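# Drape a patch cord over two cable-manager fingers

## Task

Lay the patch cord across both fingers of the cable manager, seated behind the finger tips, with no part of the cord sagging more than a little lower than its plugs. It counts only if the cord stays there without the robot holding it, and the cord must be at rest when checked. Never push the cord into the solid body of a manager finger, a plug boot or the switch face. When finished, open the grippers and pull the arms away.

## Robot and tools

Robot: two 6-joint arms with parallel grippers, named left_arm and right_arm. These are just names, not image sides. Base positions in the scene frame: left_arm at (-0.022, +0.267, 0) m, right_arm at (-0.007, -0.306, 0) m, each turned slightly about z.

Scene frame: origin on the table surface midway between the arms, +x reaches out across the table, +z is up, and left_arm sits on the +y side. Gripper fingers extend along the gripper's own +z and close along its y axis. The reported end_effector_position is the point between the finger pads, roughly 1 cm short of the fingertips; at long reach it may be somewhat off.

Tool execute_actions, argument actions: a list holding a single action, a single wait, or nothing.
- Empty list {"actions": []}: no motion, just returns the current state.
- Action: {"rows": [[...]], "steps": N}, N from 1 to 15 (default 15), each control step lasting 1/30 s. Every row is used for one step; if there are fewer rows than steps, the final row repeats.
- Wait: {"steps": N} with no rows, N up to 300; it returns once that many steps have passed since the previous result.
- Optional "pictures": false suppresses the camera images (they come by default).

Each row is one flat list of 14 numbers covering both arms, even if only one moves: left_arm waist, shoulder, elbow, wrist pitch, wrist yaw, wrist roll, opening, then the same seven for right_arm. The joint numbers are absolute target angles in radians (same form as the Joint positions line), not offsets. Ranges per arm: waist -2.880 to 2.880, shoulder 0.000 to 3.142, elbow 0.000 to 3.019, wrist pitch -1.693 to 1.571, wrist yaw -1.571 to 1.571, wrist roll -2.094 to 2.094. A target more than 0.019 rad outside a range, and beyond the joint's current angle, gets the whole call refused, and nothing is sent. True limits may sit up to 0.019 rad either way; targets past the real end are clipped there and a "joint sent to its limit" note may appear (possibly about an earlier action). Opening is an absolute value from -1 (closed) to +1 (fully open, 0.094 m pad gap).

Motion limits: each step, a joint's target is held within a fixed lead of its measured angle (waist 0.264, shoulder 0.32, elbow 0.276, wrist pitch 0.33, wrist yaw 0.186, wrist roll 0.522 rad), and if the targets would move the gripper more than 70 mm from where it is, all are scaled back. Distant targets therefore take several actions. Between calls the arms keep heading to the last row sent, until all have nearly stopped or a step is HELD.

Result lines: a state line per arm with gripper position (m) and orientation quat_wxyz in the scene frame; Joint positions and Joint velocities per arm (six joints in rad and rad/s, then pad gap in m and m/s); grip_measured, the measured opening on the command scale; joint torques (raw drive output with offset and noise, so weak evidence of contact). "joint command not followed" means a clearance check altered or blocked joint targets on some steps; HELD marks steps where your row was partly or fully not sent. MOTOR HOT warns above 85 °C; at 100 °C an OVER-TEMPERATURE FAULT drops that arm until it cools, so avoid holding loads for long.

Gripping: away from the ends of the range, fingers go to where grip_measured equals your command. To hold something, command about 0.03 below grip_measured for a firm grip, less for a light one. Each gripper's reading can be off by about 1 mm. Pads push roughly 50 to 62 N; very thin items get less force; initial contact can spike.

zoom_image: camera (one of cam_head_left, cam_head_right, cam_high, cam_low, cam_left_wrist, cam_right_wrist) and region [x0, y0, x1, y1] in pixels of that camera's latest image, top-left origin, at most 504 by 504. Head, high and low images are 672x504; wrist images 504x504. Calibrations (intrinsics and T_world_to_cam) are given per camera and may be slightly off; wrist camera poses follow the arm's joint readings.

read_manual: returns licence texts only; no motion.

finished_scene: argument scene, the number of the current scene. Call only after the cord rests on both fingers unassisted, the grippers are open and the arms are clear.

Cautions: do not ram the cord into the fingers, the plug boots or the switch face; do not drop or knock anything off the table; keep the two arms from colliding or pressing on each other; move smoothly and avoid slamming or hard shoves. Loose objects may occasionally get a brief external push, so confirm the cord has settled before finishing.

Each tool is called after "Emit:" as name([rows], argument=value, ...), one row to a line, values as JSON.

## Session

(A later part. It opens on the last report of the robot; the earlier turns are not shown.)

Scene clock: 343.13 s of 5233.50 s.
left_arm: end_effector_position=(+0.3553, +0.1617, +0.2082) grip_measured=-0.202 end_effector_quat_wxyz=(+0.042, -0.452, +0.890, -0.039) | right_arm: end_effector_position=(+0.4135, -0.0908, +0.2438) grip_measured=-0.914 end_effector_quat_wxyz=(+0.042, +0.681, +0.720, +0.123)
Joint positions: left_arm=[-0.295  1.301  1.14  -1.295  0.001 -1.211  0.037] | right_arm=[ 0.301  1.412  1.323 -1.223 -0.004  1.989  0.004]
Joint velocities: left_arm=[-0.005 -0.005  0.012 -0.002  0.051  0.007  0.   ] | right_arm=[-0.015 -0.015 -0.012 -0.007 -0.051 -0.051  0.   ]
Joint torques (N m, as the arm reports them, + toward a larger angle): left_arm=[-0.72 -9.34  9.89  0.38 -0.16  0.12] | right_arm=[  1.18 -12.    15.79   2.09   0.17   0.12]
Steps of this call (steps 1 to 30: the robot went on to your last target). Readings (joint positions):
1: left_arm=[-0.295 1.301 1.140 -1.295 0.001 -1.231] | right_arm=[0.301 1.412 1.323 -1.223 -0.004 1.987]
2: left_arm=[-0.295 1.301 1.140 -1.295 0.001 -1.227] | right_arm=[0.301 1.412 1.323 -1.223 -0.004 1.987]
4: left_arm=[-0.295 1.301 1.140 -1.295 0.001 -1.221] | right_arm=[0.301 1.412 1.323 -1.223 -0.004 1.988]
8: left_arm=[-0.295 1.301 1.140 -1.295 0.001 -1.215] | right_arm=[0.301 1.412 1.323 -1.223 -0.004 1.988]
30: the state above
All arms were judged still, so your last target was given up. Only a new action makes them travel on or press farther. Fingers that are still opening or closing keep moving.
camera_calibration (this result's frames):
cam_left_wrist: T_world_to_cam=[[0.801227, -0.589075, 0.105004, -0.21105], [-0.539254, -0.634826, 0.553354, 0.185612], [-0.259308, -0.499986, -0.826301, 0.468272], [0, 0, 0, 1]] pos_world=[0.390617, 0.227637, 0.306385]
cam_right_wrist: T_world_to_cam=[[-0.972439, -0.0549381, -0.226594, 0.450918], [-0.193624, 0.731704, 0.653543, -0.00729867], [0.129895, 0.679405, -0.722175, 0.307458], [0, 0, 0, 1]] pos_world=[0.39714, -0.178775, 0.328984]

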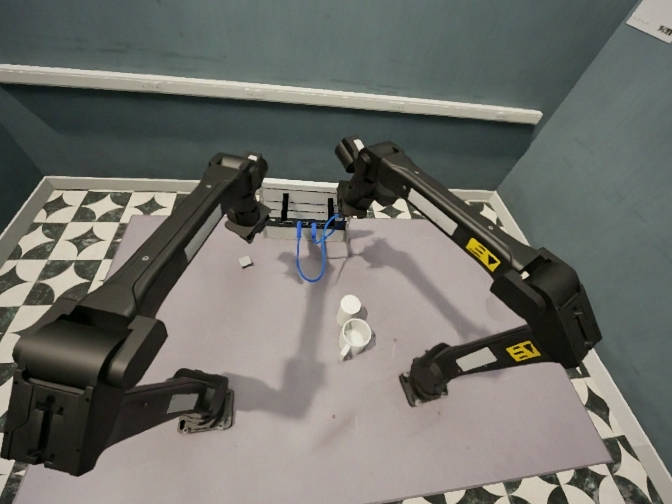

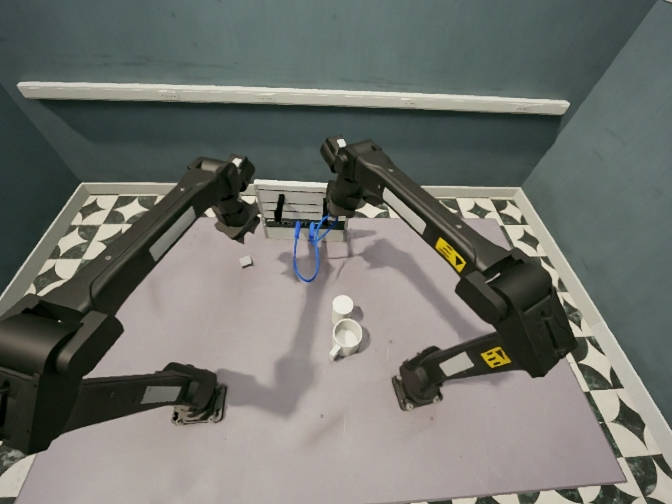

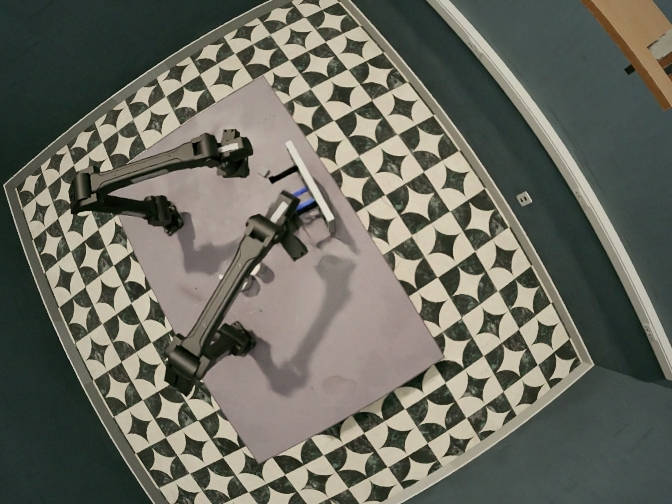

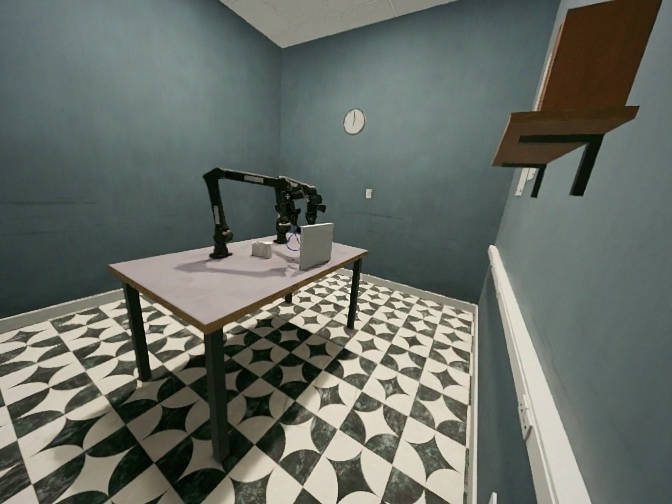

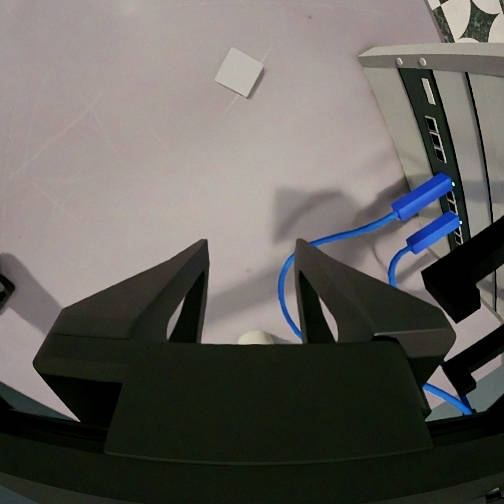

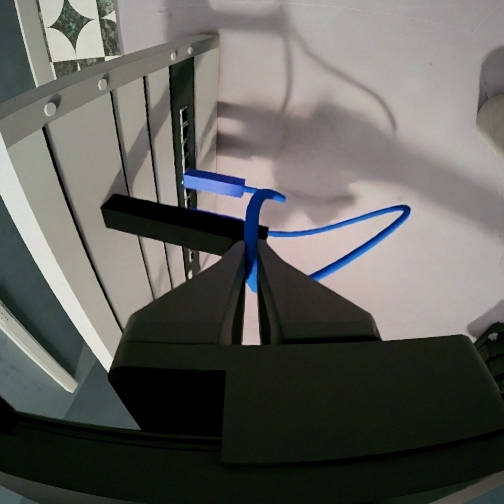

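Emit:
execute_actions([
  {"rows": [[-0.30,1.30,1.15,-1.30,0,-1.2,-0.2,0.33,1.385,1.03,-0.95,0,1.7,-0.94]], "steps": 15},
], pictures=false)

Emit:
execute_actions([
  {"rows": [[-0.30,1.30,1.15,-1.30,0,-1.2,-0.2,0.42,1.40,0.72,-0.60,0,1.1,-0.94]], "steps": 15},
], pictures=false)

Emit:
execute_actions([
  {"steps": 20},
], pictures=false)

Emit:
execute_actions([
  {"rows": [[-0.30,1.30,1.15,-1.30,0,-1.2,-0.2,0.42,1.40,0.72,-0.60,0,1.1,-0.2]], "steps": 15},
], pictures=false)

Emit:
execute_actions([
  {"rows": [[-0.30,1.30,1.15,-1.30,0,-1.2,-0.2,0.30,1.30,0.95,-0.95,0,1.1,-0.2]], "steps": 15},
], pictures=false)

Emit:
execute_actions([
  {"steps": 45},
])

Emit:
zoom_image(camera="cam_head_left", region=[220, 160, 400, 340])

Scene clock: 374.80 s of 5233.50 s.
left_arm: end_effector_position=(+0.3553, +0.1617, +0.2082) grip_measured=-0.202 end_effector_quat_wxyz=(+0.042, -0.452, +0.890, -0.039) | right_arm: end_effector_position=(+0.3693, -0.1010, +0.1296) grip_measured=-0.914 end_effector_quat_wxyz=(+0.045, +0.571, +0.815, +0.093)
Joint positions: left_arm=[-0.295  1.301  1.14  -1.295  0.001 -1.211  0.037] | right_arm=[ 0.327  1.401  1.012 -0.974 -0.002  1.722  0.004]
Joint velocities: left_arm=[-0.005 -0.005 -0.012 -0.007 -0.051 -0.022  0.001] | right_arm=[ 0.005  0.005  0.002  0.012  0.022 -0.139 -0.001]
Joint torques (N m, as the arm reports them, + toward a larger angle): left_arm=[-0.6  -9.33  9.9   0.33 -0.17  0.12] | right_arm=[  0.36 -12.58  11.49   1.89   0.1   -0.05]
Steps of this call (steps 1 to 860: nothing new was sent; then 2.50 s passed at rest; steps 861 to 875: all 15 steps of this action). Readings (joint positions):
861: left_arm=[-0.295 1.301 1.140 -1.295 0.001 -1.211] | right_arm=[0.302 1.406 1.296 -1.178 -0.002 1.955]
862: left_arm=[-0.295 1.301 1.140 -1.295 0.001 -1.211] | right_arm=[0.304 1.390 1.247 -1.111 -0.002 1.919]
864: left_arm=[-0.295 1.301 1.140 -1.295 0.001 -1.211] | right_arm=[0.312 1.369 1.136 -1.029 -0.002 1.852]
868: left_arm=[-0.295 1.301 1.140 -1.295 0.001 -1.211] | right_arm=[0.326 1.389 1.016 -0.994 -0.002 1.768]
875: the state above

Scene clock: 375.30 s of 5233.50 s.
left_arm: end_effector_position=(+0.3553, +0.1617, +0.2082) grip_measured=-0.202 end_effector_quat_wxyz=(+0.042, -0.452, +0.890, -0.039) | right_arm: end_effector_position=(+0.3029, -0.0947, +0.0262) grip_measured=-0.914 end_effector_quat_wxyz=(+0.075, +0.264, +0.957, +0.090)
Joint positions: left_arm=[-0.295  1.301  1.14  -1.295  0.001 -1.211  0.037] | right_arm=[ 0.427  1.412  0.699 -0.622 -0.001  1.138  0.004]
Joint velocities: left_arm=[-0.015 -0.005 -0.007 -0.002  0.037 -0.007 -0.001] | right_arm=[-0.024  0.005 -0.007 -0.012  0.022 -0.212  0.001]
Joint torques (N m, as the arm reports them, + toward a larger angle): left_arm=[-0.59 -9.2   9.84  0.32 -0.17  0.12] | right_arm=[  0.68 -10.88   9.82   1.96   0.11  -0.07]
Steps of this call (steps 1 to 15: all 15 steps of this action). Readings (joint positions):
1: left_arm=[-0.295 1.301 1.140 -1.295 0.001 -1.211] | right_arm=[0.331 1.398 0.987 -0.927 0.001 1.665]
2: left_arm=[-0.295 1.301 1.140 -1.295 0.001 -1.211] | right_arm=[0.340 1.387 0.943 -0.845 0.002 1.597]
4: left_arm=[-0.295 1.301 1.140 -1.295 0.001 -1.211] | right_arm=[0.371 1.380 0.838 -0.722 0.002 1.451]
8: left_arm=[-0.295 1.301 1.140 -1.295 0.001 -1.211] | right_arm=[0.427 1.404 0.706 -0.650 -0.001 1.250]
15: the state above

Scene clock: 375.97 s of 5233.50 s.
left_arm: end_effector_position=(+0.3553, +0.1617, +0.2082) grip_measured=-0.202 end_effector_quat_wxyz=(+0.042, -0.452, +0.890, -0.039) | right_arm: end_effector_position=(+0.3029, -0.0947, +0.0262) grip_measured=-0.914 end_effector_quat_wxyz=(+0.077, +0.251, +0.961, +0.089)
Joint positions: left_arm=[-0.295  1.301  1.14  -1.295  0.001 -1.211  0.037] | right_arm=[ 0.427  1.412  0.699 -0.622 -0.001  1.11   0.004]
Joint velocities: left_arm=[-0.005 -0.005 -0.007  0.002 -0.007  0.007  0.   ] | right_arm=[-0.005 -0.005 -0.012 -0.012 -0.007  0.051  0.   ]
Joint torques (N m, as the arm reports them, + toward a larger angle): left_arm=[-0.55 -9.14  9.93  0.37 -0.17  0.11] | right_arm=[  0.1  -10.23   9.83   2.05   0.13  -0.04]
Steps of this call (steps 1 to 20: the robot went on to your last target). Readings (joint positions):
1: left_arm=[-0.295 1.301 1.140 -1.295 0.001 -1.211] | right_arm=[0.427 1.412 0.699 -0.622 -0.001 1.133]
2: left_arm=[-0.295 1.301 1.140 -1.295 0.001 -1.211] | right_arm=[0.427 1.412 0.699 -0.622 -0.001 1.128]
4: left_arm=[-0.295 1.301 1.140 -1.295 0.001 -1.211] | right_arm=[0.427 1.412 0.699 -0.622 -0.001 1.121]
8: left_arm=[-0.295 1.301 1.140 -1.295 0.001 -1.211] | right_arm=[0.427 1.412 0.699 -0.622 -0.001 1.114]
20: the state above

Scene clock: 376.47 s of 5233.50 s.
left_arm: end_effector_position=(+0.3553, +0.1617, +0.2082) grip_measured=-0.202 end_effector_quat_wxyz=(+0.042, -0.452, +0.890, -0.039) | right_arm: end_effector_position=(+0.3030, -0.0947, +0.0262) grip_measured=-0.202 end_effector_quat_wxyz=(+0.077, +0.251, +0.961, +0.089)
Joint positions: left_arm=[-0.295  1.301  1.14  -1.295  0.001 -1.211  0.037] | right_arm=[ 0.427  1.412  0.699 -0.622 -0.001  1.11   0.038]
Joint velocities: left_arm=[-0.005  0.005  0.002 -0.002  0.037 -0.037 -0.001] | right_arm=[-0.015 -0.015 -0.012 -0.012  0.037 -0.037 -0.001]
Joint torques (N m, as the arm reports them, + toward a larger angle): left_arm=[-0.71 -9.09  9.9   0.39 -0.18  0.13] | right_arm=[ 0.71 -9.73  9.79  2.13  0.07 -0.05]
Steps of this call (steps 1 to 15: all 15 steps of this action). Readings (joint positions):
1: left_arm=[-0.295 1.301 1.140 -1.295 0.001 -1.211] | right_arm=[0.427 1.412 0.699 -0.622 -0.001 1.110]
2: left_arm=[-0.295 1.301 1.140 -1.295 0.001 -1.211] | right_arm=[0.427 1.412 0.699 -0.622 -0.001 1.110]
4: left_arm=[-0.295 1.301 1.140 -1.295 0.001 -1.211] | right_arm=[0.427 1.412 0.699 -0.622 -0.001 1.110]
8: left_arm=[-0.295 1.301 1.140 -1.295 0.001 -1.211] | right_arm=[0.427 1.412 0.699 -0.622 -0.001 1.110]
15: the state above

Scene clock: 376.97 s of 5233.50 s.
left_arm: end_effector_position=(+0.3553, +0.1617, +0.2082) grip_measured=-0.202 end_effector_quat_wxyz=(+0.042, -0.452, +0.890, -0.039) | right_arm: end_effector_position=(+0.3508, -0.1253, +0.1330) grip_measured=-0.202 end_effector_quat_wxyz=(+0.091, +0.312, +0.941, +0.092)
Joint positions: left_arm=[-0.295  1.301  1.14  -1.295  0.001 -1.211  0.037] | right_arm=[ 0.297  1.293  0.91  -0.928 -0.001  1.11   0.038]
Joint velocities: left_arm=[-0.005 -0.005  0.002 -0.007 -0.051 -0.007  0.   ] | right_arm=[ 0.005 -0.015  0.032 -0.051 -0.037  0.066  0.   ]
Joint torques (N m, as the arm reports them, + toward a larger angle): left_arm=[-0.42 -9.2   9.95  0.39 -0.17  0.13] | right_arm=[ 0.66 -9.32 13.28  0.34  0.09 -0.08]
Steps of this call (steps 1 to 15: all 15 steps of this action). Readings (joint positions):
1: left_arm=[-0.295 1.301 1.140 -1.295 0.001 -1.211] | right_arm=[0.422 1.411 0.709 -0.658 -0.003 1.110]
2: left_arm=[-0.295 1.301 1.140 -1.295 0.001 -1.211] | right_arm=[0.410 1.407 0.725 -0.713 -0.003 1.110]
4: left_arm=[-0.295 1.301 1.140 -1.295 0.001 -1.211] | right_arm=[0.375 1.393 0.760 -0.796 -0.003 1.110]
8: left_arm=[-0.295 1.301 1.140 -1.295 0.001 -1.211] | right_arm=[0.314 1.348 0.840 -0.897 -0.002 1.110]
15: the state above

Scene clock: 378.47 s of 5233.50 s.
left_arm: end_effector_position=(+0.3553, +0.1617, +0.2082) grip_measured=-0.202 end_effector_quat_wxyz=(+0.042, -0.452, +0.890, -0.039) | right_arm: end_effector_position=(+0.3496, -0.1258, +0.1325) grip_measured=-0.202 end_effector_quat_wxyz=(+0.089, +0.312, +0.941, +0.090)
Joint positions: left_arm=[-0.295  1.301  1.14  -1.295  0.001 -1.211  0.037] | right_arm=[ 0.297  1.294  0.91  -0.933 -0.001  1.11   0.038]
Joint velocities: left_arm=[-0.005 -0.005  0.007 -0.012 -0.051  0.022  0.002] | right_arm=[-0.015 -0.005 -0.002  0.002 -0.066 -0.037 -0.001]
Joint torques (N m, as the arm reports them, + toward a larger angle): left_arm=[-0.67 -9.16  9.92  0.33 -0.17  0.12] | right_arm=[ 1.88 -8.86 13.42  0.4   0.07 -0.08]
Steps of this call (steps 1 to 15: the robot went on to your last target; steps 16 to 45: nothing new was sent). Readings (joint positions):
1: left_arm=[-0.295 1.301 1.140 -1.295 0.001 -1.211] | right_arm=[0.297 1.293 0.910 -0.930 -0.001 1.110]
2: left_arm=[-0.295 1.301 1.140 -1.295 0.001 -1.211] | right_arm=[0.297 1.294 0.910 -0.932 -0.001 1.110]
4: left_arm=[-0.295 1.301 1.140 -1.295 0.001 -1.211] | right_arm=[0.297 1.294 0.910 -0.933 -0.001 1.110]
8: left_arm=[-0.295 1.301 1.140 -1.295 0.001 -1.211] | right_arm=[0.297 1.294 0.910 -0.933 -0.001 1.110]
45: the state above
All arms were judged still, so your last target was given up. Only a new action makes them travel on or press farther. Fingers that are still opening or closing keep moving.
camera_calibration (this result's frames):
cam_left_wrist: T_world_to_cam=[[0.801002, -0.589383, 0.104989, -0.210917], [-0.539502, -0.634645, 0.553321, 0.185678], [-0.259487, -0.499853, -0.826325, 0.468319], [0, 0, 0, 1]] pos_world=[0.390641, 0.227619, 0.306389]
cam_right_wrist: T_world_to_cam=[[-0.563917, -0.797028, -0.216201, 0.124115], [-0.773112, 0.417466, 0.477513, 0.265104], [-0.290335, 0.436426, -0.851609, 0.392693], [0, 0, 0, 1]] pos_world=[0.388958, -0.183131, 0.234664]

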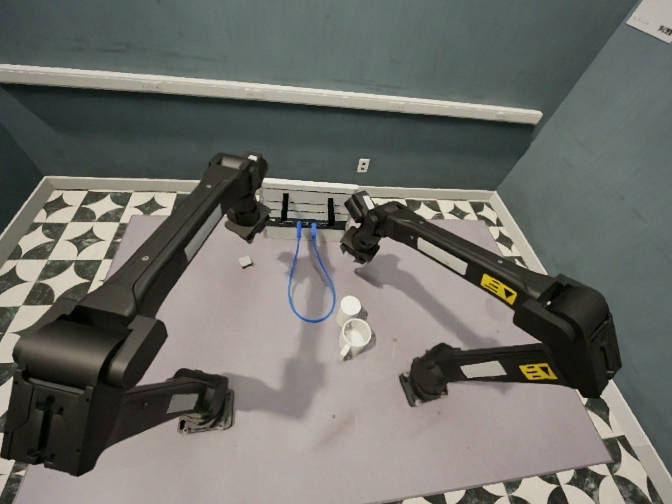

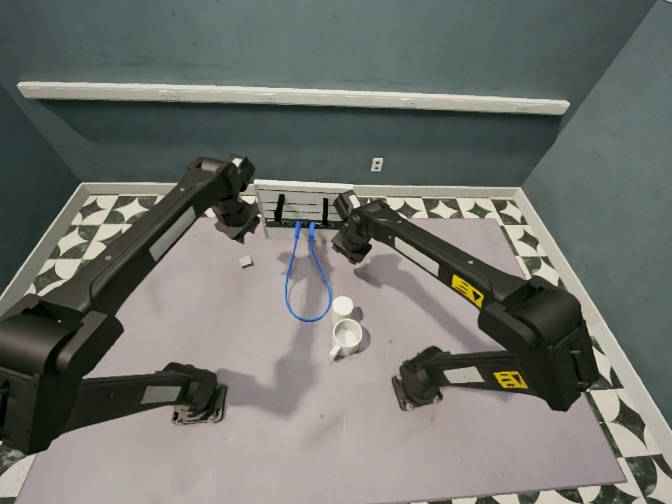

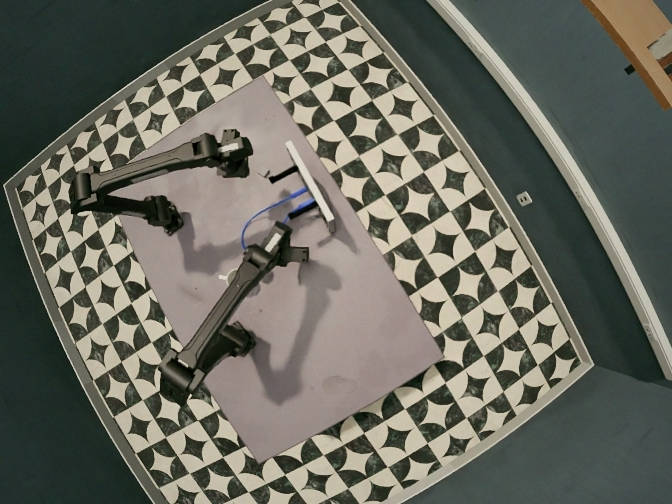

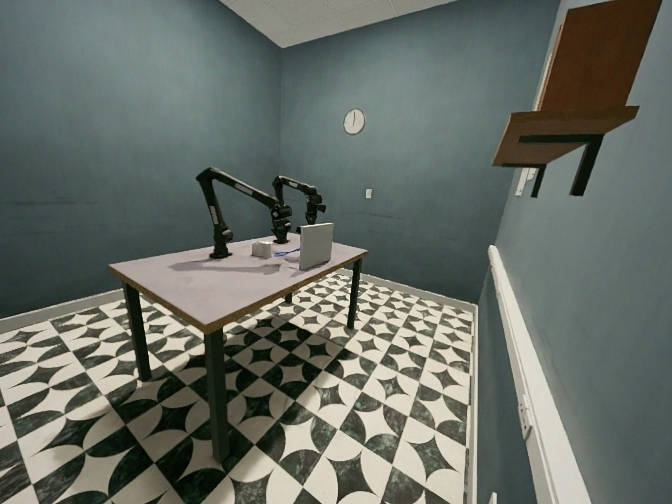

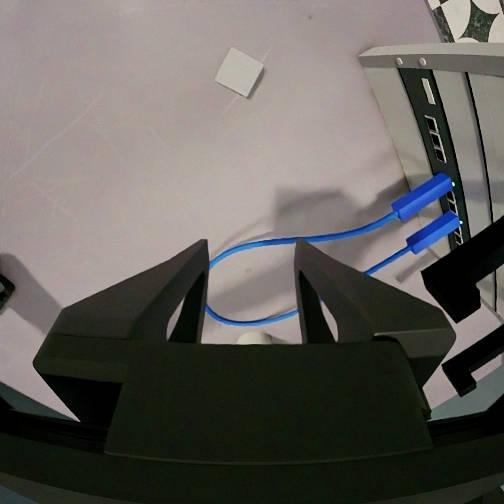

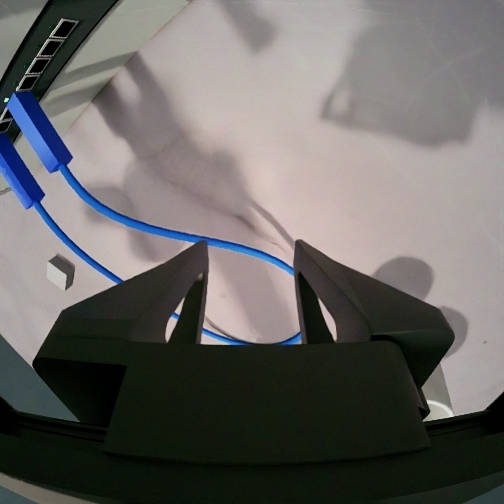

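Region (220, 160, 400, 340) of cam_head_left's 672x504 image, scaled by 2.800, with more detail than that image has.

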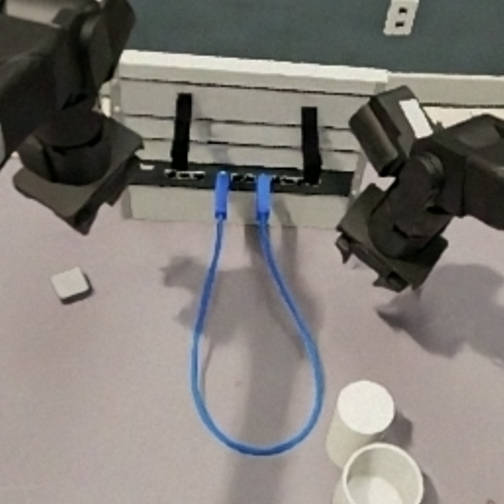

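Emit:
execute_actions([
  {"rows": [[-0.665,1.39,0.79,-0.945,0,-1.27,-0.2,0.2,1.30,0.95,-0.95,0,1.1,-0.2]], "steps": 15},
], pictures=false)

Emit:
execute_actions([
  {"steps": 30},
])

Scene clock: 390.47 s of 5233.50 s.
left_arm: end_effector_position=(+0.2376, +0.0631, +0.0457) grip_measured=-0.202 end_effector_quat_wxyz=(-0.008, -0.290, +0.957, +0.009) | right_arm: end_effector_position=(+0.3663, -0.1636, +0.1325) grip_measured=-0.202 end_effector_quat_wxyz=(+0.094, +0.360, +0.924, +0.085)
Joint positions: left_arm=[-0.688  1.406  0.78  -0.969  0.003 -1.253  0.037] | right_arm=[ 0.194  1.294  0.91  -0.933  0.001  1.109  0.038]
Joint velocities: left_arm=[ 0.093 -0.024 -0.022  0.056  0.037 -0.051 -0.   ] | right_arm=[-0.005 -0.005  0.017 -0.007  0.066 -0.037 -0.001]
Joint torques (N m, as the arm reports them, + toward a larger angle): left_arm=[ 0.48 -8.99  8.34  0.75 -0.23 -0.06] | right_arm=[ 1.38 -8.71 13.36  0.49  0.02 -0.05]
Steps of this call (steps 1 to 90: nothing new was sent; then 8.50 s passed at rest; steps 91 to 105: all 15 steps of this action). Readings (joint positions):
91: left_arm=[-0.303 1.301 1.125 -1.266 -0.002 -1.213] | right_arm=[0.289 1.294 0.910 -0.933 -0.004 1.109]
92: left_arm=[-0.318 1.297 1.098 -1.218 -0.003 -1.216] | right_arm=[0.273 1.294 0.910 -0.933 -0.004 1.109]
94: left_arm=[-0.372 1.302 1.029 -1.146 -0.003 -1.220] | right_arm=[0.229 1.294 0.910 -0.933 -0.002 1.109]
98: left_arm=[-0.525 1.340 0.891 -1.041 -0.003 -1.231] | right_arm=[0.187 1.294 0.910 -0.933 0.001 1.109]
105: the state above

Scene clock: 391.47 s of 5233.50 s.
left_arm: end_effector_position=(+0.2423, +0.0642, +0.0485) grip_measured=-0.202 end_effector_quat_wxyz=(-0.003, -0.299, +0.954, +0.002) | right_arm: end_effector_position=(+0.3663, -0.1636, +0.1325) grip_measured=-0.202 end_effector_quat_wxyz=(+0.094, +0.360, +0.924, +0.085)
Joint positions: left_arm=[-0.677  1.396  0.78  -0.96   0.003 -1.259  0.037] | right_arm=[ 0.194  1.294  0.91  -0.933  0.001  1.109  0.038]
Joint velocities: left_arm=[ 0.005 -0.015 -0.002 -0.002  0.007 -0.022  0.001] | right_arm=[-0.005 -0.005  0.007 -0.007  0.007  0.022 -0.   ]
Joint torques (N m, as the arm reports them, + toward a larger angle): left_arm=[ 0.88 -9.15  8.46  0.84 -0.24 -0.05] | right_arm=[ 1.04 -8.66 13.18  0.53  0.01 -0.09]
Steps of this call (steps 1 to 30: the robot went on to your last target). Readings (joint positions):
1: left_arm=[-0.685 1.404 0.780 -0.965 0.003 -1.254] | right_arm=[0.194 1.294 0.910 -0.933 0.001 1.109]
2: left_arm=[-0.683 1.401 0.780 -0.961 0.003 -1.255] | right_arm=[0.194 1.294 0.910 -0.933 0.001 1.109]
4: left_arm=[-0.678 1.398 0.780 -0.960 0.003 -1.256] | right_arm=[0.194 1.294 0.910 -0.933 0.001 1.109]
8: left_arm=[-0.677 1.396 0.780 -0.960 0.003 -1.258] | right_arm=[0.194 1.294 0.910 -0.933 0.001 1.109]
30: the state above
All arms were judged still, so your last target was given up. Only a new action makes them travel on or press farther. Fingers that are still opening or closing keep moving.
camera_calibration (this result's frames):
cam_left_wrist: T_world_to_cam=[[0.569158, -0.822196, -0.00723556, -0.0844843], [-0.660003, -0.462094, 0.592339, 0.167398], [-0.490363, -0.332359, -0.805656, 0.302448], [0, 0, 0, 1]] pos_world=[0.306877, 0.108412, 0.143901]
cam_right_wrist: T_world_to_cam=[[-0.642207, -0.735634, -0.215439, 0.142062], [-0.726742, 0.494951, 0.476309, 0.289604], [-0.243757, 0.462457, -0.852476, 0.401318], [0, 0, 0, 1]] pos_world=[0.399524, -0.224427, 0.234778]

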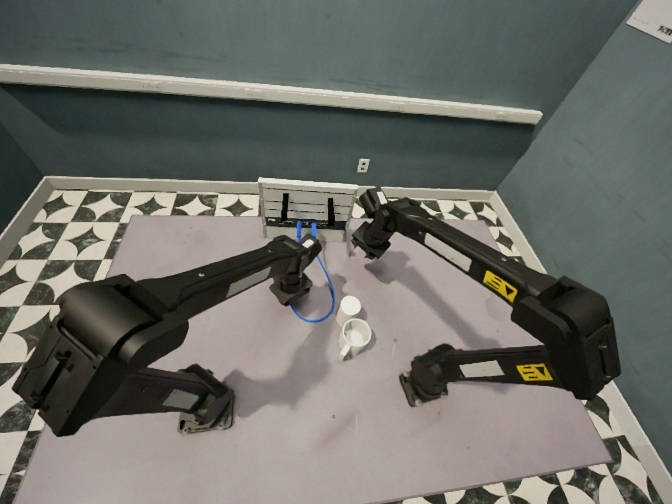

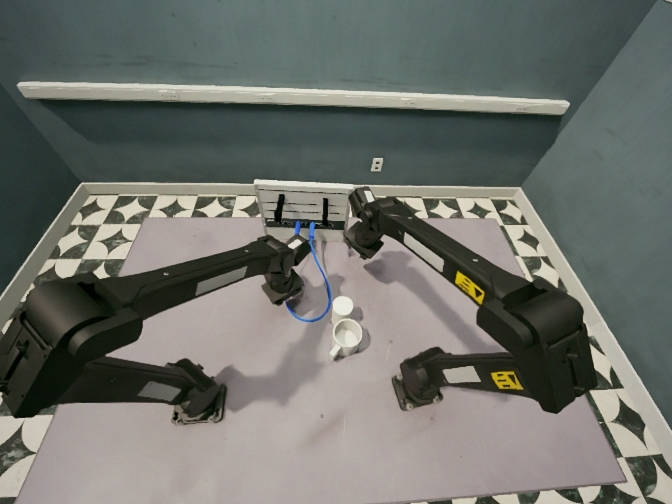

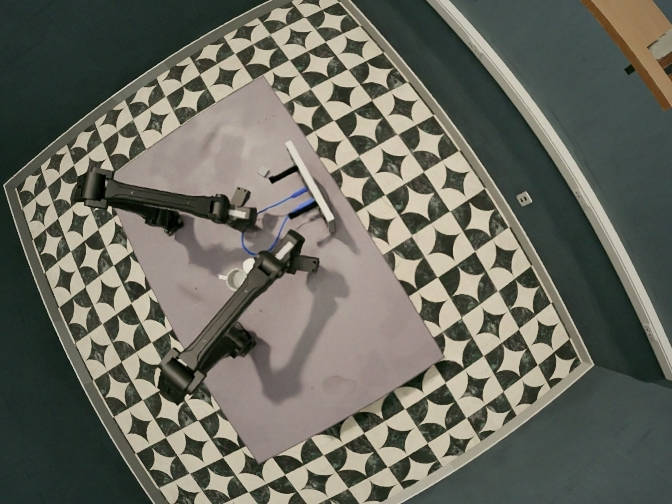

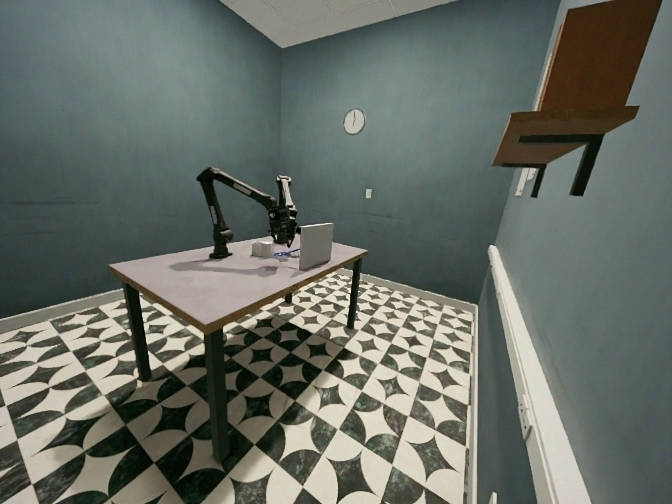

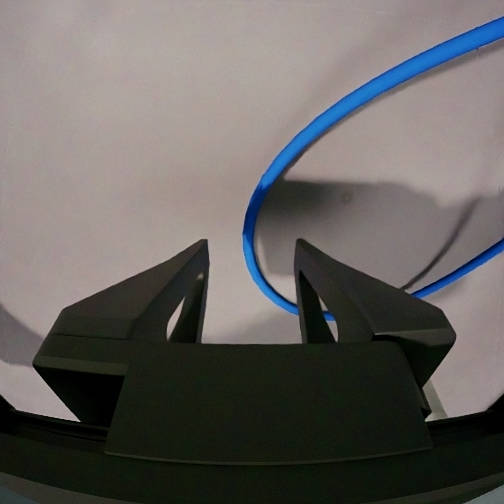

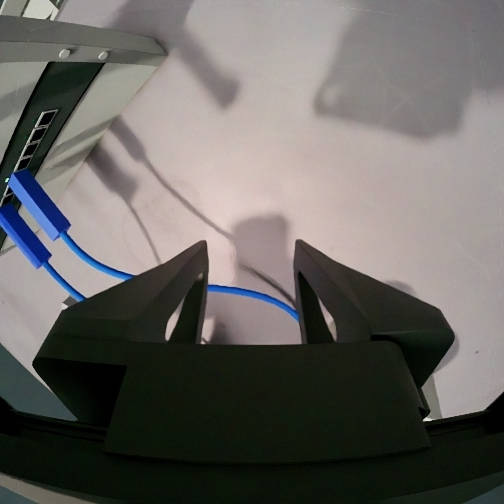

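Emit:
execute_actions([
  {"rows": [[-0.675,1.474,0.724,-0.82,0,-1.27,-0.2,0.2,1.30,0.95,-0.95,0,1.1,-0.2]], "steps": 15},
], pictures=false)

Emit:
execute_actions([
  {"steps": 10},
], pictures=false)

Scene clock: 410.07 s of 5233.50 s.
left_arm: end_effector_position=(+0.2382, +0.0674, +0.0062) grip_measured=-0.202 end_effector_quat_wxyz=(-0.007, -0.299, +0.954, +0.007) | right_arm: end_effector_position=(+0.3663, -0.1636, +0.1325) grip_measured=-0.202 end_effector_quat_wxyz=(+0.094, +0.360, +0.924, +0.085)
Joint positions: left_arm=[-0.677  1.479  0.724 -0.835  0.003 -1.259  0.037] | right_arm=[ 0.194  1.294  0.91  -0.933  0.001  1.109  0.038]
Joint velocities: left_arm=[-0.005  0.005  0.012 -0.012 -0.037 -0.022 -0.   ] | right_arm=[-0.005 -0.005 -0.012 -0.012 -0.007  0.007 -0.   ]
Joint torques (N m, as the arm reports them, + toward a larger angle): left_arm=[-0.06 -9.32  6.9   0.94 -0.22 -0.05] | right_arm=[ 1.43 -8.4  13.31  0.32 -0.02 -0.02]
Steps of this call (steps 1 to 90: nothing new was sent; then 15.10 s passed at rest; steps 91 to 105: all 15 steps of this action). Readings (joint positions):
91: left_arm=[-0.677 1.400 0.772 -0.933 0.003 -1.259] | right_arm=[0.194 1.294 0.910 -0.933 0.001 1.109]
92: left_arm=[-0.677 1.409 0.762 -0.892 0.003 -1.259] | right_arm=[0.194 1.294 0.910 -0.933 0.001 1.109]
94: left_arm=[-0.677 1.439 0.745 -0.851 0.003 -1.259] | right_arm=[0.194 1.294 0.910 -0.933 0.001 1.109]
98: left_arm=[-0.677 1.478 0.725 -0.838 0.003 -1.259] | right_arm=[0.194 1.294 0.910 -0.933 0.001 1.109]
105: the state above

Scene clock: 410.40 s of 5233.50 s.
left_arm: end_effector_position=(+0.2382, +0.0674, +0.0062) grip_measured=-0.202 end_effector_quat_wxyz=(-0.007, -0.299, +0.954, +0.007) | right_arm: end_effector_position=(+0.3663, -0.1636, +0.1325) grip_measured=-0.202 end_effector_quat_wxyz=(+0.094, +0.360, +0.924, +0.085)
Joint positions: left_arm=[-0.677  1.479  0.724 -0.835  0.003 -1.259  0.037] | right_arm=[ 0.194  1.294  0.91  -0.933  0.001  1.109  0.038]
Joint velocities: left_arm=[-0.005  0.005 -0.002 -0.002  0.007 -0.022 -0.   ] | right_arm=[-0.005  0.005  0.002 -0.002 -0.007 -0.051  0.   ]
Joint torques (N m, as the arm reports them, + toward a larger angle): left_arm=[-0.23 -9.18  6.93  0.87 -0.23 -0.06] | right_arm=[ 1.14 -9.55 13.26  0.42  0.02 -0.05]
Steps of this call (steps 1 to 10: the robot went on to your last target). Readings (joint positions):
1: left_arm=[-0.677 1.479 0.724 -0.835 0.003 -1.259] | right_arm=[0.194 1.294 0.910 -0.933 0.001 1.109]
2: left_arm=[-0.677 1.479 0.724 -0.835 0.003 -1.259] | right_arm=[0.194 1.294 0.910 -0.933 0.001 1.109]
4: left_arm=[-0.677 1.479 0.724 -0.835 0.003 -1.259] | right_arm=[0.194 1.294 0.910 -0.933 0.001 1.109]
8: left_arm=[-0.677 1.479 0.724 -0.835 0.003 -1.259] | right_arm=[0.194 1.294 0.910 -0.933 0.001 1.109]
10: the state above

Emit:
execute_actions([
  {"rows": [[-0.675,1.474,0.724,-0.82,0,-1.27,-0.94,0.2,1.30,0.95,-0.95,0,1.1,-0.2]], "steps": 15},
], pictures=false)

Emit:
execute_actions([
  {"rows": [[-0.58,1.39,0.68,-0.68,0,-1.47,-0.94,0.2,1.30,0.95,-0.95,0,1.1,-0.2]], "steps": 15},
], pictures=false)

Emit:
execute_actions([
  {"rows": [[-0.475,1.317,0.60,-0.52,0,-1.69,-0.94,0.2,1.30,0.95,-0.95,0,1.1,-0.2]], "steps": 15},
], pictures=false)

Emit:
execute_actions([
  {"steps": 40},
])

Emit:
zoom_image(camera="cam_head_left", region=[220, 160, 400, 340])

Scene clock: 424.63 s of 5233.50 s.
left_arm: end_effector_position=(+0.2389, +0.0670, +0.0062) grip_measured=-0.915 end_effector_quat_wxyz=(-0.005, -0.299, +0.954, +0.006) | right_arm: end_effector_position=(+0.3663, -0.1636, +0.1325) grip_measured=-0.202 end_effector_quat_wxyz=(+0.094, +0.360, +0.924, +0.085)
Joint positions: left_arm=[-0.677  1.479  0.724 -0.832  0.002 -1.26   0.004] | right_arm=[ 0.194  1.294  0.91  -0.933  0.001  1.109  0.038]
Joint velocities: left_arm=[-0.015  0.005 -0.002  0.012  0.022 -0.007  0.001] | right_arm=[ 0.005 -0.015  0.012  0.002  0.037  0.066  0.   ]
Joint torques (N m, as the arm reports them, + toward a larger angle): left_arm=[ 0.15 -9.84  6.88  0.76 -0.22 -0.06] | right_arm=[ 1.28 -8.46 13.46  0.56 -0.01 -0.07]
Steps of this call (steps 1 to 15: the robot went on to your last target; steps 16 to 90: nothing new was sent; then 10.73 s passed at rest; steps 91 to 105: all 15 steps of this action). Readings (joint positions):
91: left_arm=[-0.677 1.479 0.724 -0.835 0.003 -1.260] | right_arm=[0.194 1.294 0.910 -0.933 0.001 1.109]
92: left_arm=[-0.677 1.479 0.724 -0.835 0.003 -1.260] | right_arm=[0.194 1.294 0.910 -0.933 0.001 1.109]
94: left_arm=[-0.677 1.479 0.724 -0.834 0.002 -1.260] | right_arm=[0.194 1.294 0.910 -0.933 0.001 1.109]
98: left_arm=[-0.677 1.479 0.724 -0.832 0.002 -1.260] | right_arm=[0.194 1.294 0.910 -0.933 0.001 1.109]
105: the state above

Scene clock: 425.13 s of 5233.50 s.
left_arm: end_effector_position=(+0.2785, +0.0811, +0.0280) grip_measured=-0.914 end_effector_quat_wxyz=(+0.047, -0.433, +0.897, -0.075) | right_arm: end_effector_position=(+0.3663, -0.1636, +0.1325) grip_measured=-0.202 end_effector_quat_wxyz=(+0.094, +0.360, +0.924, +0.085)
Joint positions: left_arm=[-0.577  1.381  0.685 -0.697  0.001 -1.452  0.004] | right_arm=[ 0.194  1.294  0.91  -0.933  0.001  1.109  0.038]
Joint velocities: left_arm=[-0.005 -0.024 -0.007 -0.002  0.022 -0.022 -0.   ] | right_arm=[-0.005  0.005  0.002  0.002  0.066  0.022 -0.   ]
Joint torques (N m, as the arm reports them, + toward a larger angle): left_arm=[-0.51 -7.25  7.23  1.54 -0.14 -0.03] | right_arm=[ 0.66 -8.82 13.39  0.32  0.04 -0.05]
Steps of this call (steps 1 to 15: all 15 steps of this action). Readings (joint positions):
1: left_arm=[-0.671 1.471 0.716 -0.801 0.003 -1.292] | right_arm=[0.194 1.294 0.910 -0.933 0.001 1.109]
2: left_arm=[-0.656 1.456 0.701 -0.758 0.003 -1.325] | right_arm=[0.194 1.294 0.910 -0.933 0.001 1.109]
4: left_arm=[-0.615 1.419 0.686 -0.719 0.003 -1.374] | right_arm=[0.194 1.294 0.910 -0.933 0.001 1.109]
8: left_arm=[-0.577 1.382 0.685 -0.698 0.001 -1.425] | right_arm=[0.194 1.294 0.910 -0.933 0.001 1.109]
15: the state above

Scene clock: 425.63 s of 5233.50 s.
left_arm: end_effector_position=(+0.3001, +0.1121, +0.0296) grip_measured=-0.914 end_effector_quat_wxyz=(+0.077, -0.567, +0.809, -0.137) | right_arm: end_effector_position=(+0.3663, -0.1636, +0.1325) grip_measured=-0.202 end_effector_quat_wxyz=(+0.094, +0.360, +0.924, +0.085)
Joint positions: left_arm=[-0.472  1.318  0.602 -0.539  0.001 -1.67   0.004] | right_arm=[ 0.194  1.294  0.91  -0.933  0.001  1.109  0.038]
Joint velocities: left_arm=[-0.005 -0.024 -0.012 -0.007  0.051 -0.081 -0.001] | right_arm=[ 0.005  0.005 -0.007  0.007 -0.007 -0.007 -0.001]
Joint torques (N m, as the arm reports them, + toward a larger angle): left_arm=[-0.52 -7.72  7.44  1.52 -0.16 -0.01] | right_arm=[ 1.08 -8.93 13.37  0.5   0.09 -0.04]
Steps of this call (steps 1 to 15: all 15 steps of this action). Readings (joint positions):
1: left_arm=[-0.571 1.375 0.671 -0.658 0.003 -1.490] | right_arm=[0.194 1.294 0.910 -0.933 0.001 1.109]
2: left_arm=[-0.555 1.362 0.649 -0.606 0.003 -1.527] | right_arm=[0.194 1.294 0.910 -0.933 0.001 1.109]
4: left_arm=[-0.510 1.335 0.615 -0.562 0.003 -1.582] | right_arm=[0.194 1.294 0.910 -0.933 0.001 1.109]
8: left_arm=[-0.472 1.318 0.602 -0.544 0.001 -1.640] | right_arm=[0.194 1.294 0.910 -0.933 0.001 1.109]
15: the state above

Scene clock: 426.97 s of 5233.50 s.
left_arm: end_effector_position=(+0.3001, +0.1121, +0.0296) grip_measured=-0.914 end_effector_quat_wxyz=(+0.076, -0.570, +0.806, -0.138) | right_arm: end_effector_position=(+0.3663, -0.1636, +0.1325) grip_measured=-0.202 end_effector_quat_wxyz=(+0.094, +0.360, +0.924, +0.085)
Joint positions: left_arm=[-0.472  1.318  0.602 -0.539  0.001 -1.678  0.004] | right_arm=[ 0.194  1.294  0.91  -0.933  0.001  1.109  0.038]
Joint velocities: left_arm=[-0.005 -0.024 -0.022 -0.002 -0.007 -0.022 -0.001] | right_arm=[-0.005 -0.005 -0.012 -0.002  0.022  0.051 -0.   ]
Joint torques (N m, as the arm reports them, + toward a larger angle): left_arm=[-0.47 -7.54  7.4   1.52 -0.16 -0.05] | right_arm=[ 0.74 -9.43 13.34  0.55  0.   -0.04]
Steps of this call (steps 1 to 15: the robot went on to your last target; steps 16 to 40: nothing new was sent). Readings (joint positions):
1: left_arm=[-0.472 1.318 0.602 -0.539 0.001 -1.672] | right_arm=[0.194 1.294 0.910 -0.933 0.001 1.109]
2: left_arm=[-0.472 1.318 0.602 -0.539 0.001 -1.673] | right_arm=[0.194 1.294 0.910 -0.933 0.001 1.109]
4: left_arm=[-0.472 1.318 0.602 -0.539 0.001 -1.675] | right_arm=[0.194 1.294 0.910 -0.933 0.001 1.109]
8: left_arm=[-0.472 1.318 0.602 -0.539 0.001 -1.677] | right_arm=[0.194 1.294 0.910 -0.933 0.001 1.109]
40: the state above
All arms were judged still, so your last target was given up. Only a new action makes them travel on or press farther. Fingers that are still opening or closing keep moving.
camera_calibration (this result's frames):
cam_left_wrist: T_world_to_cam=[[0.898752, -0.313683, 0.306347, -0.243364], [-0.437787, -0.680644, 0.587424, 0.196831], [0.0242484, -0.662063, -0.749056, 0.212377], [0, 0, 0, 1]] pos_world=[0.299744, 0.198239, 0.118013]
cam_right_wrist: T_world_to_cam=[[-0.642207, -0.735634, -0.215439, 0.142062], [-0.726742, 0.494951, 0.476309, 0.289604], [-0.243757, 0.462457, -0.852476, 0.401318], [0, 0, 0, 1]] pos_world=[0.399524, -0.224427, 0.234778]

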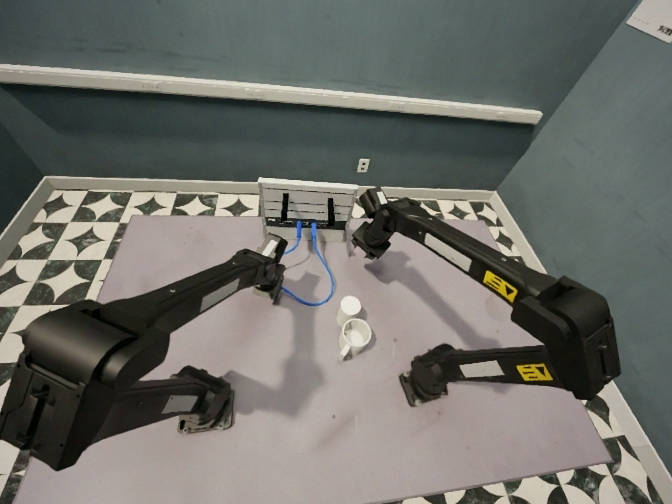

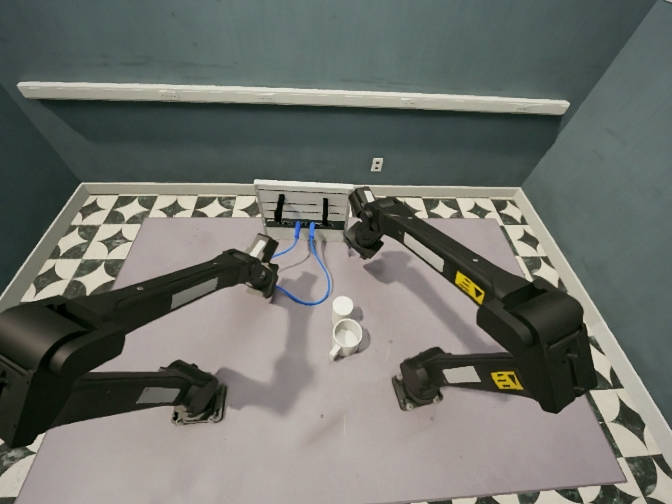

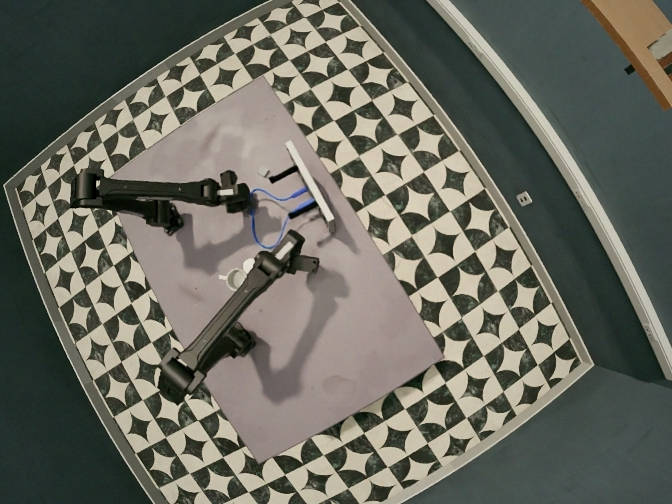

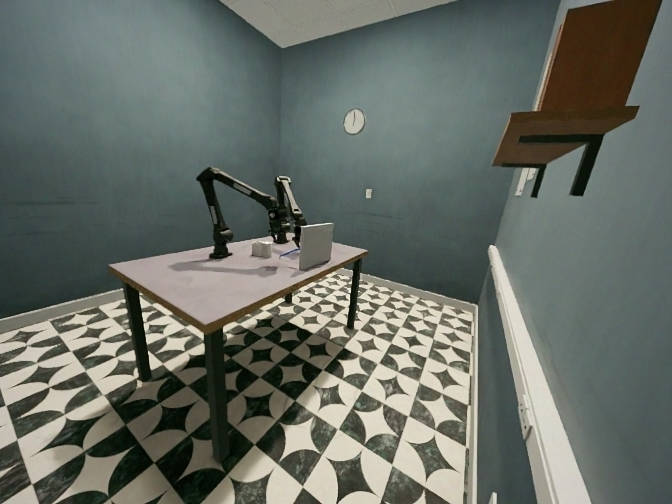

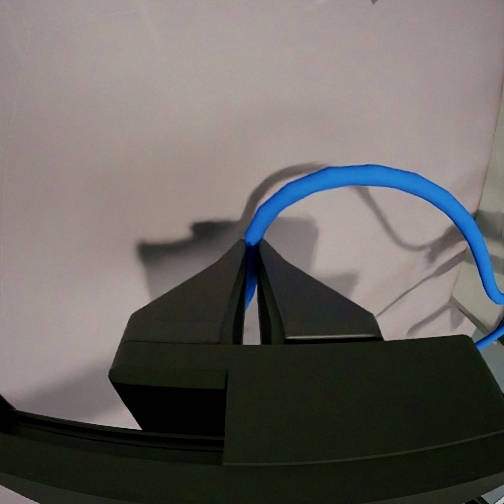

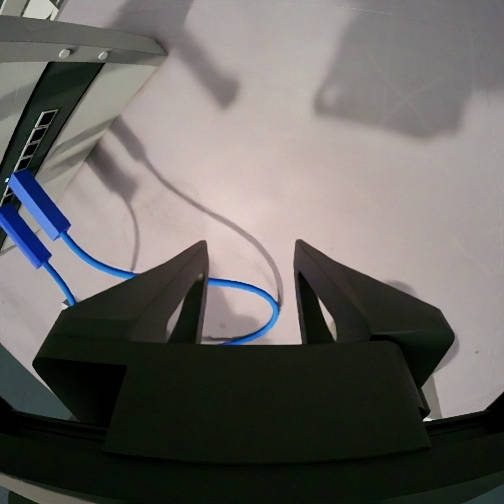

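Region (220, 160, 400, 340) of cam_head_left's 672x504 image, scaled by 2.800, with more detail than that image has.

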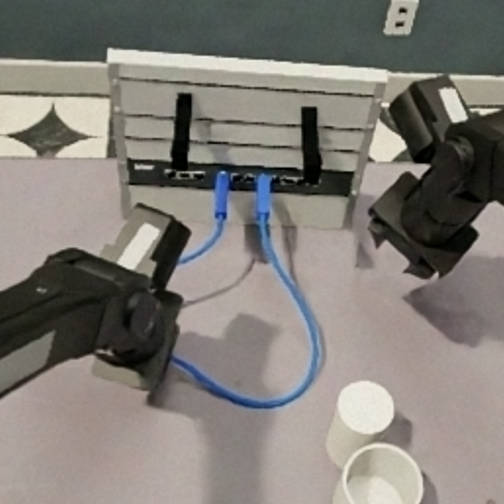

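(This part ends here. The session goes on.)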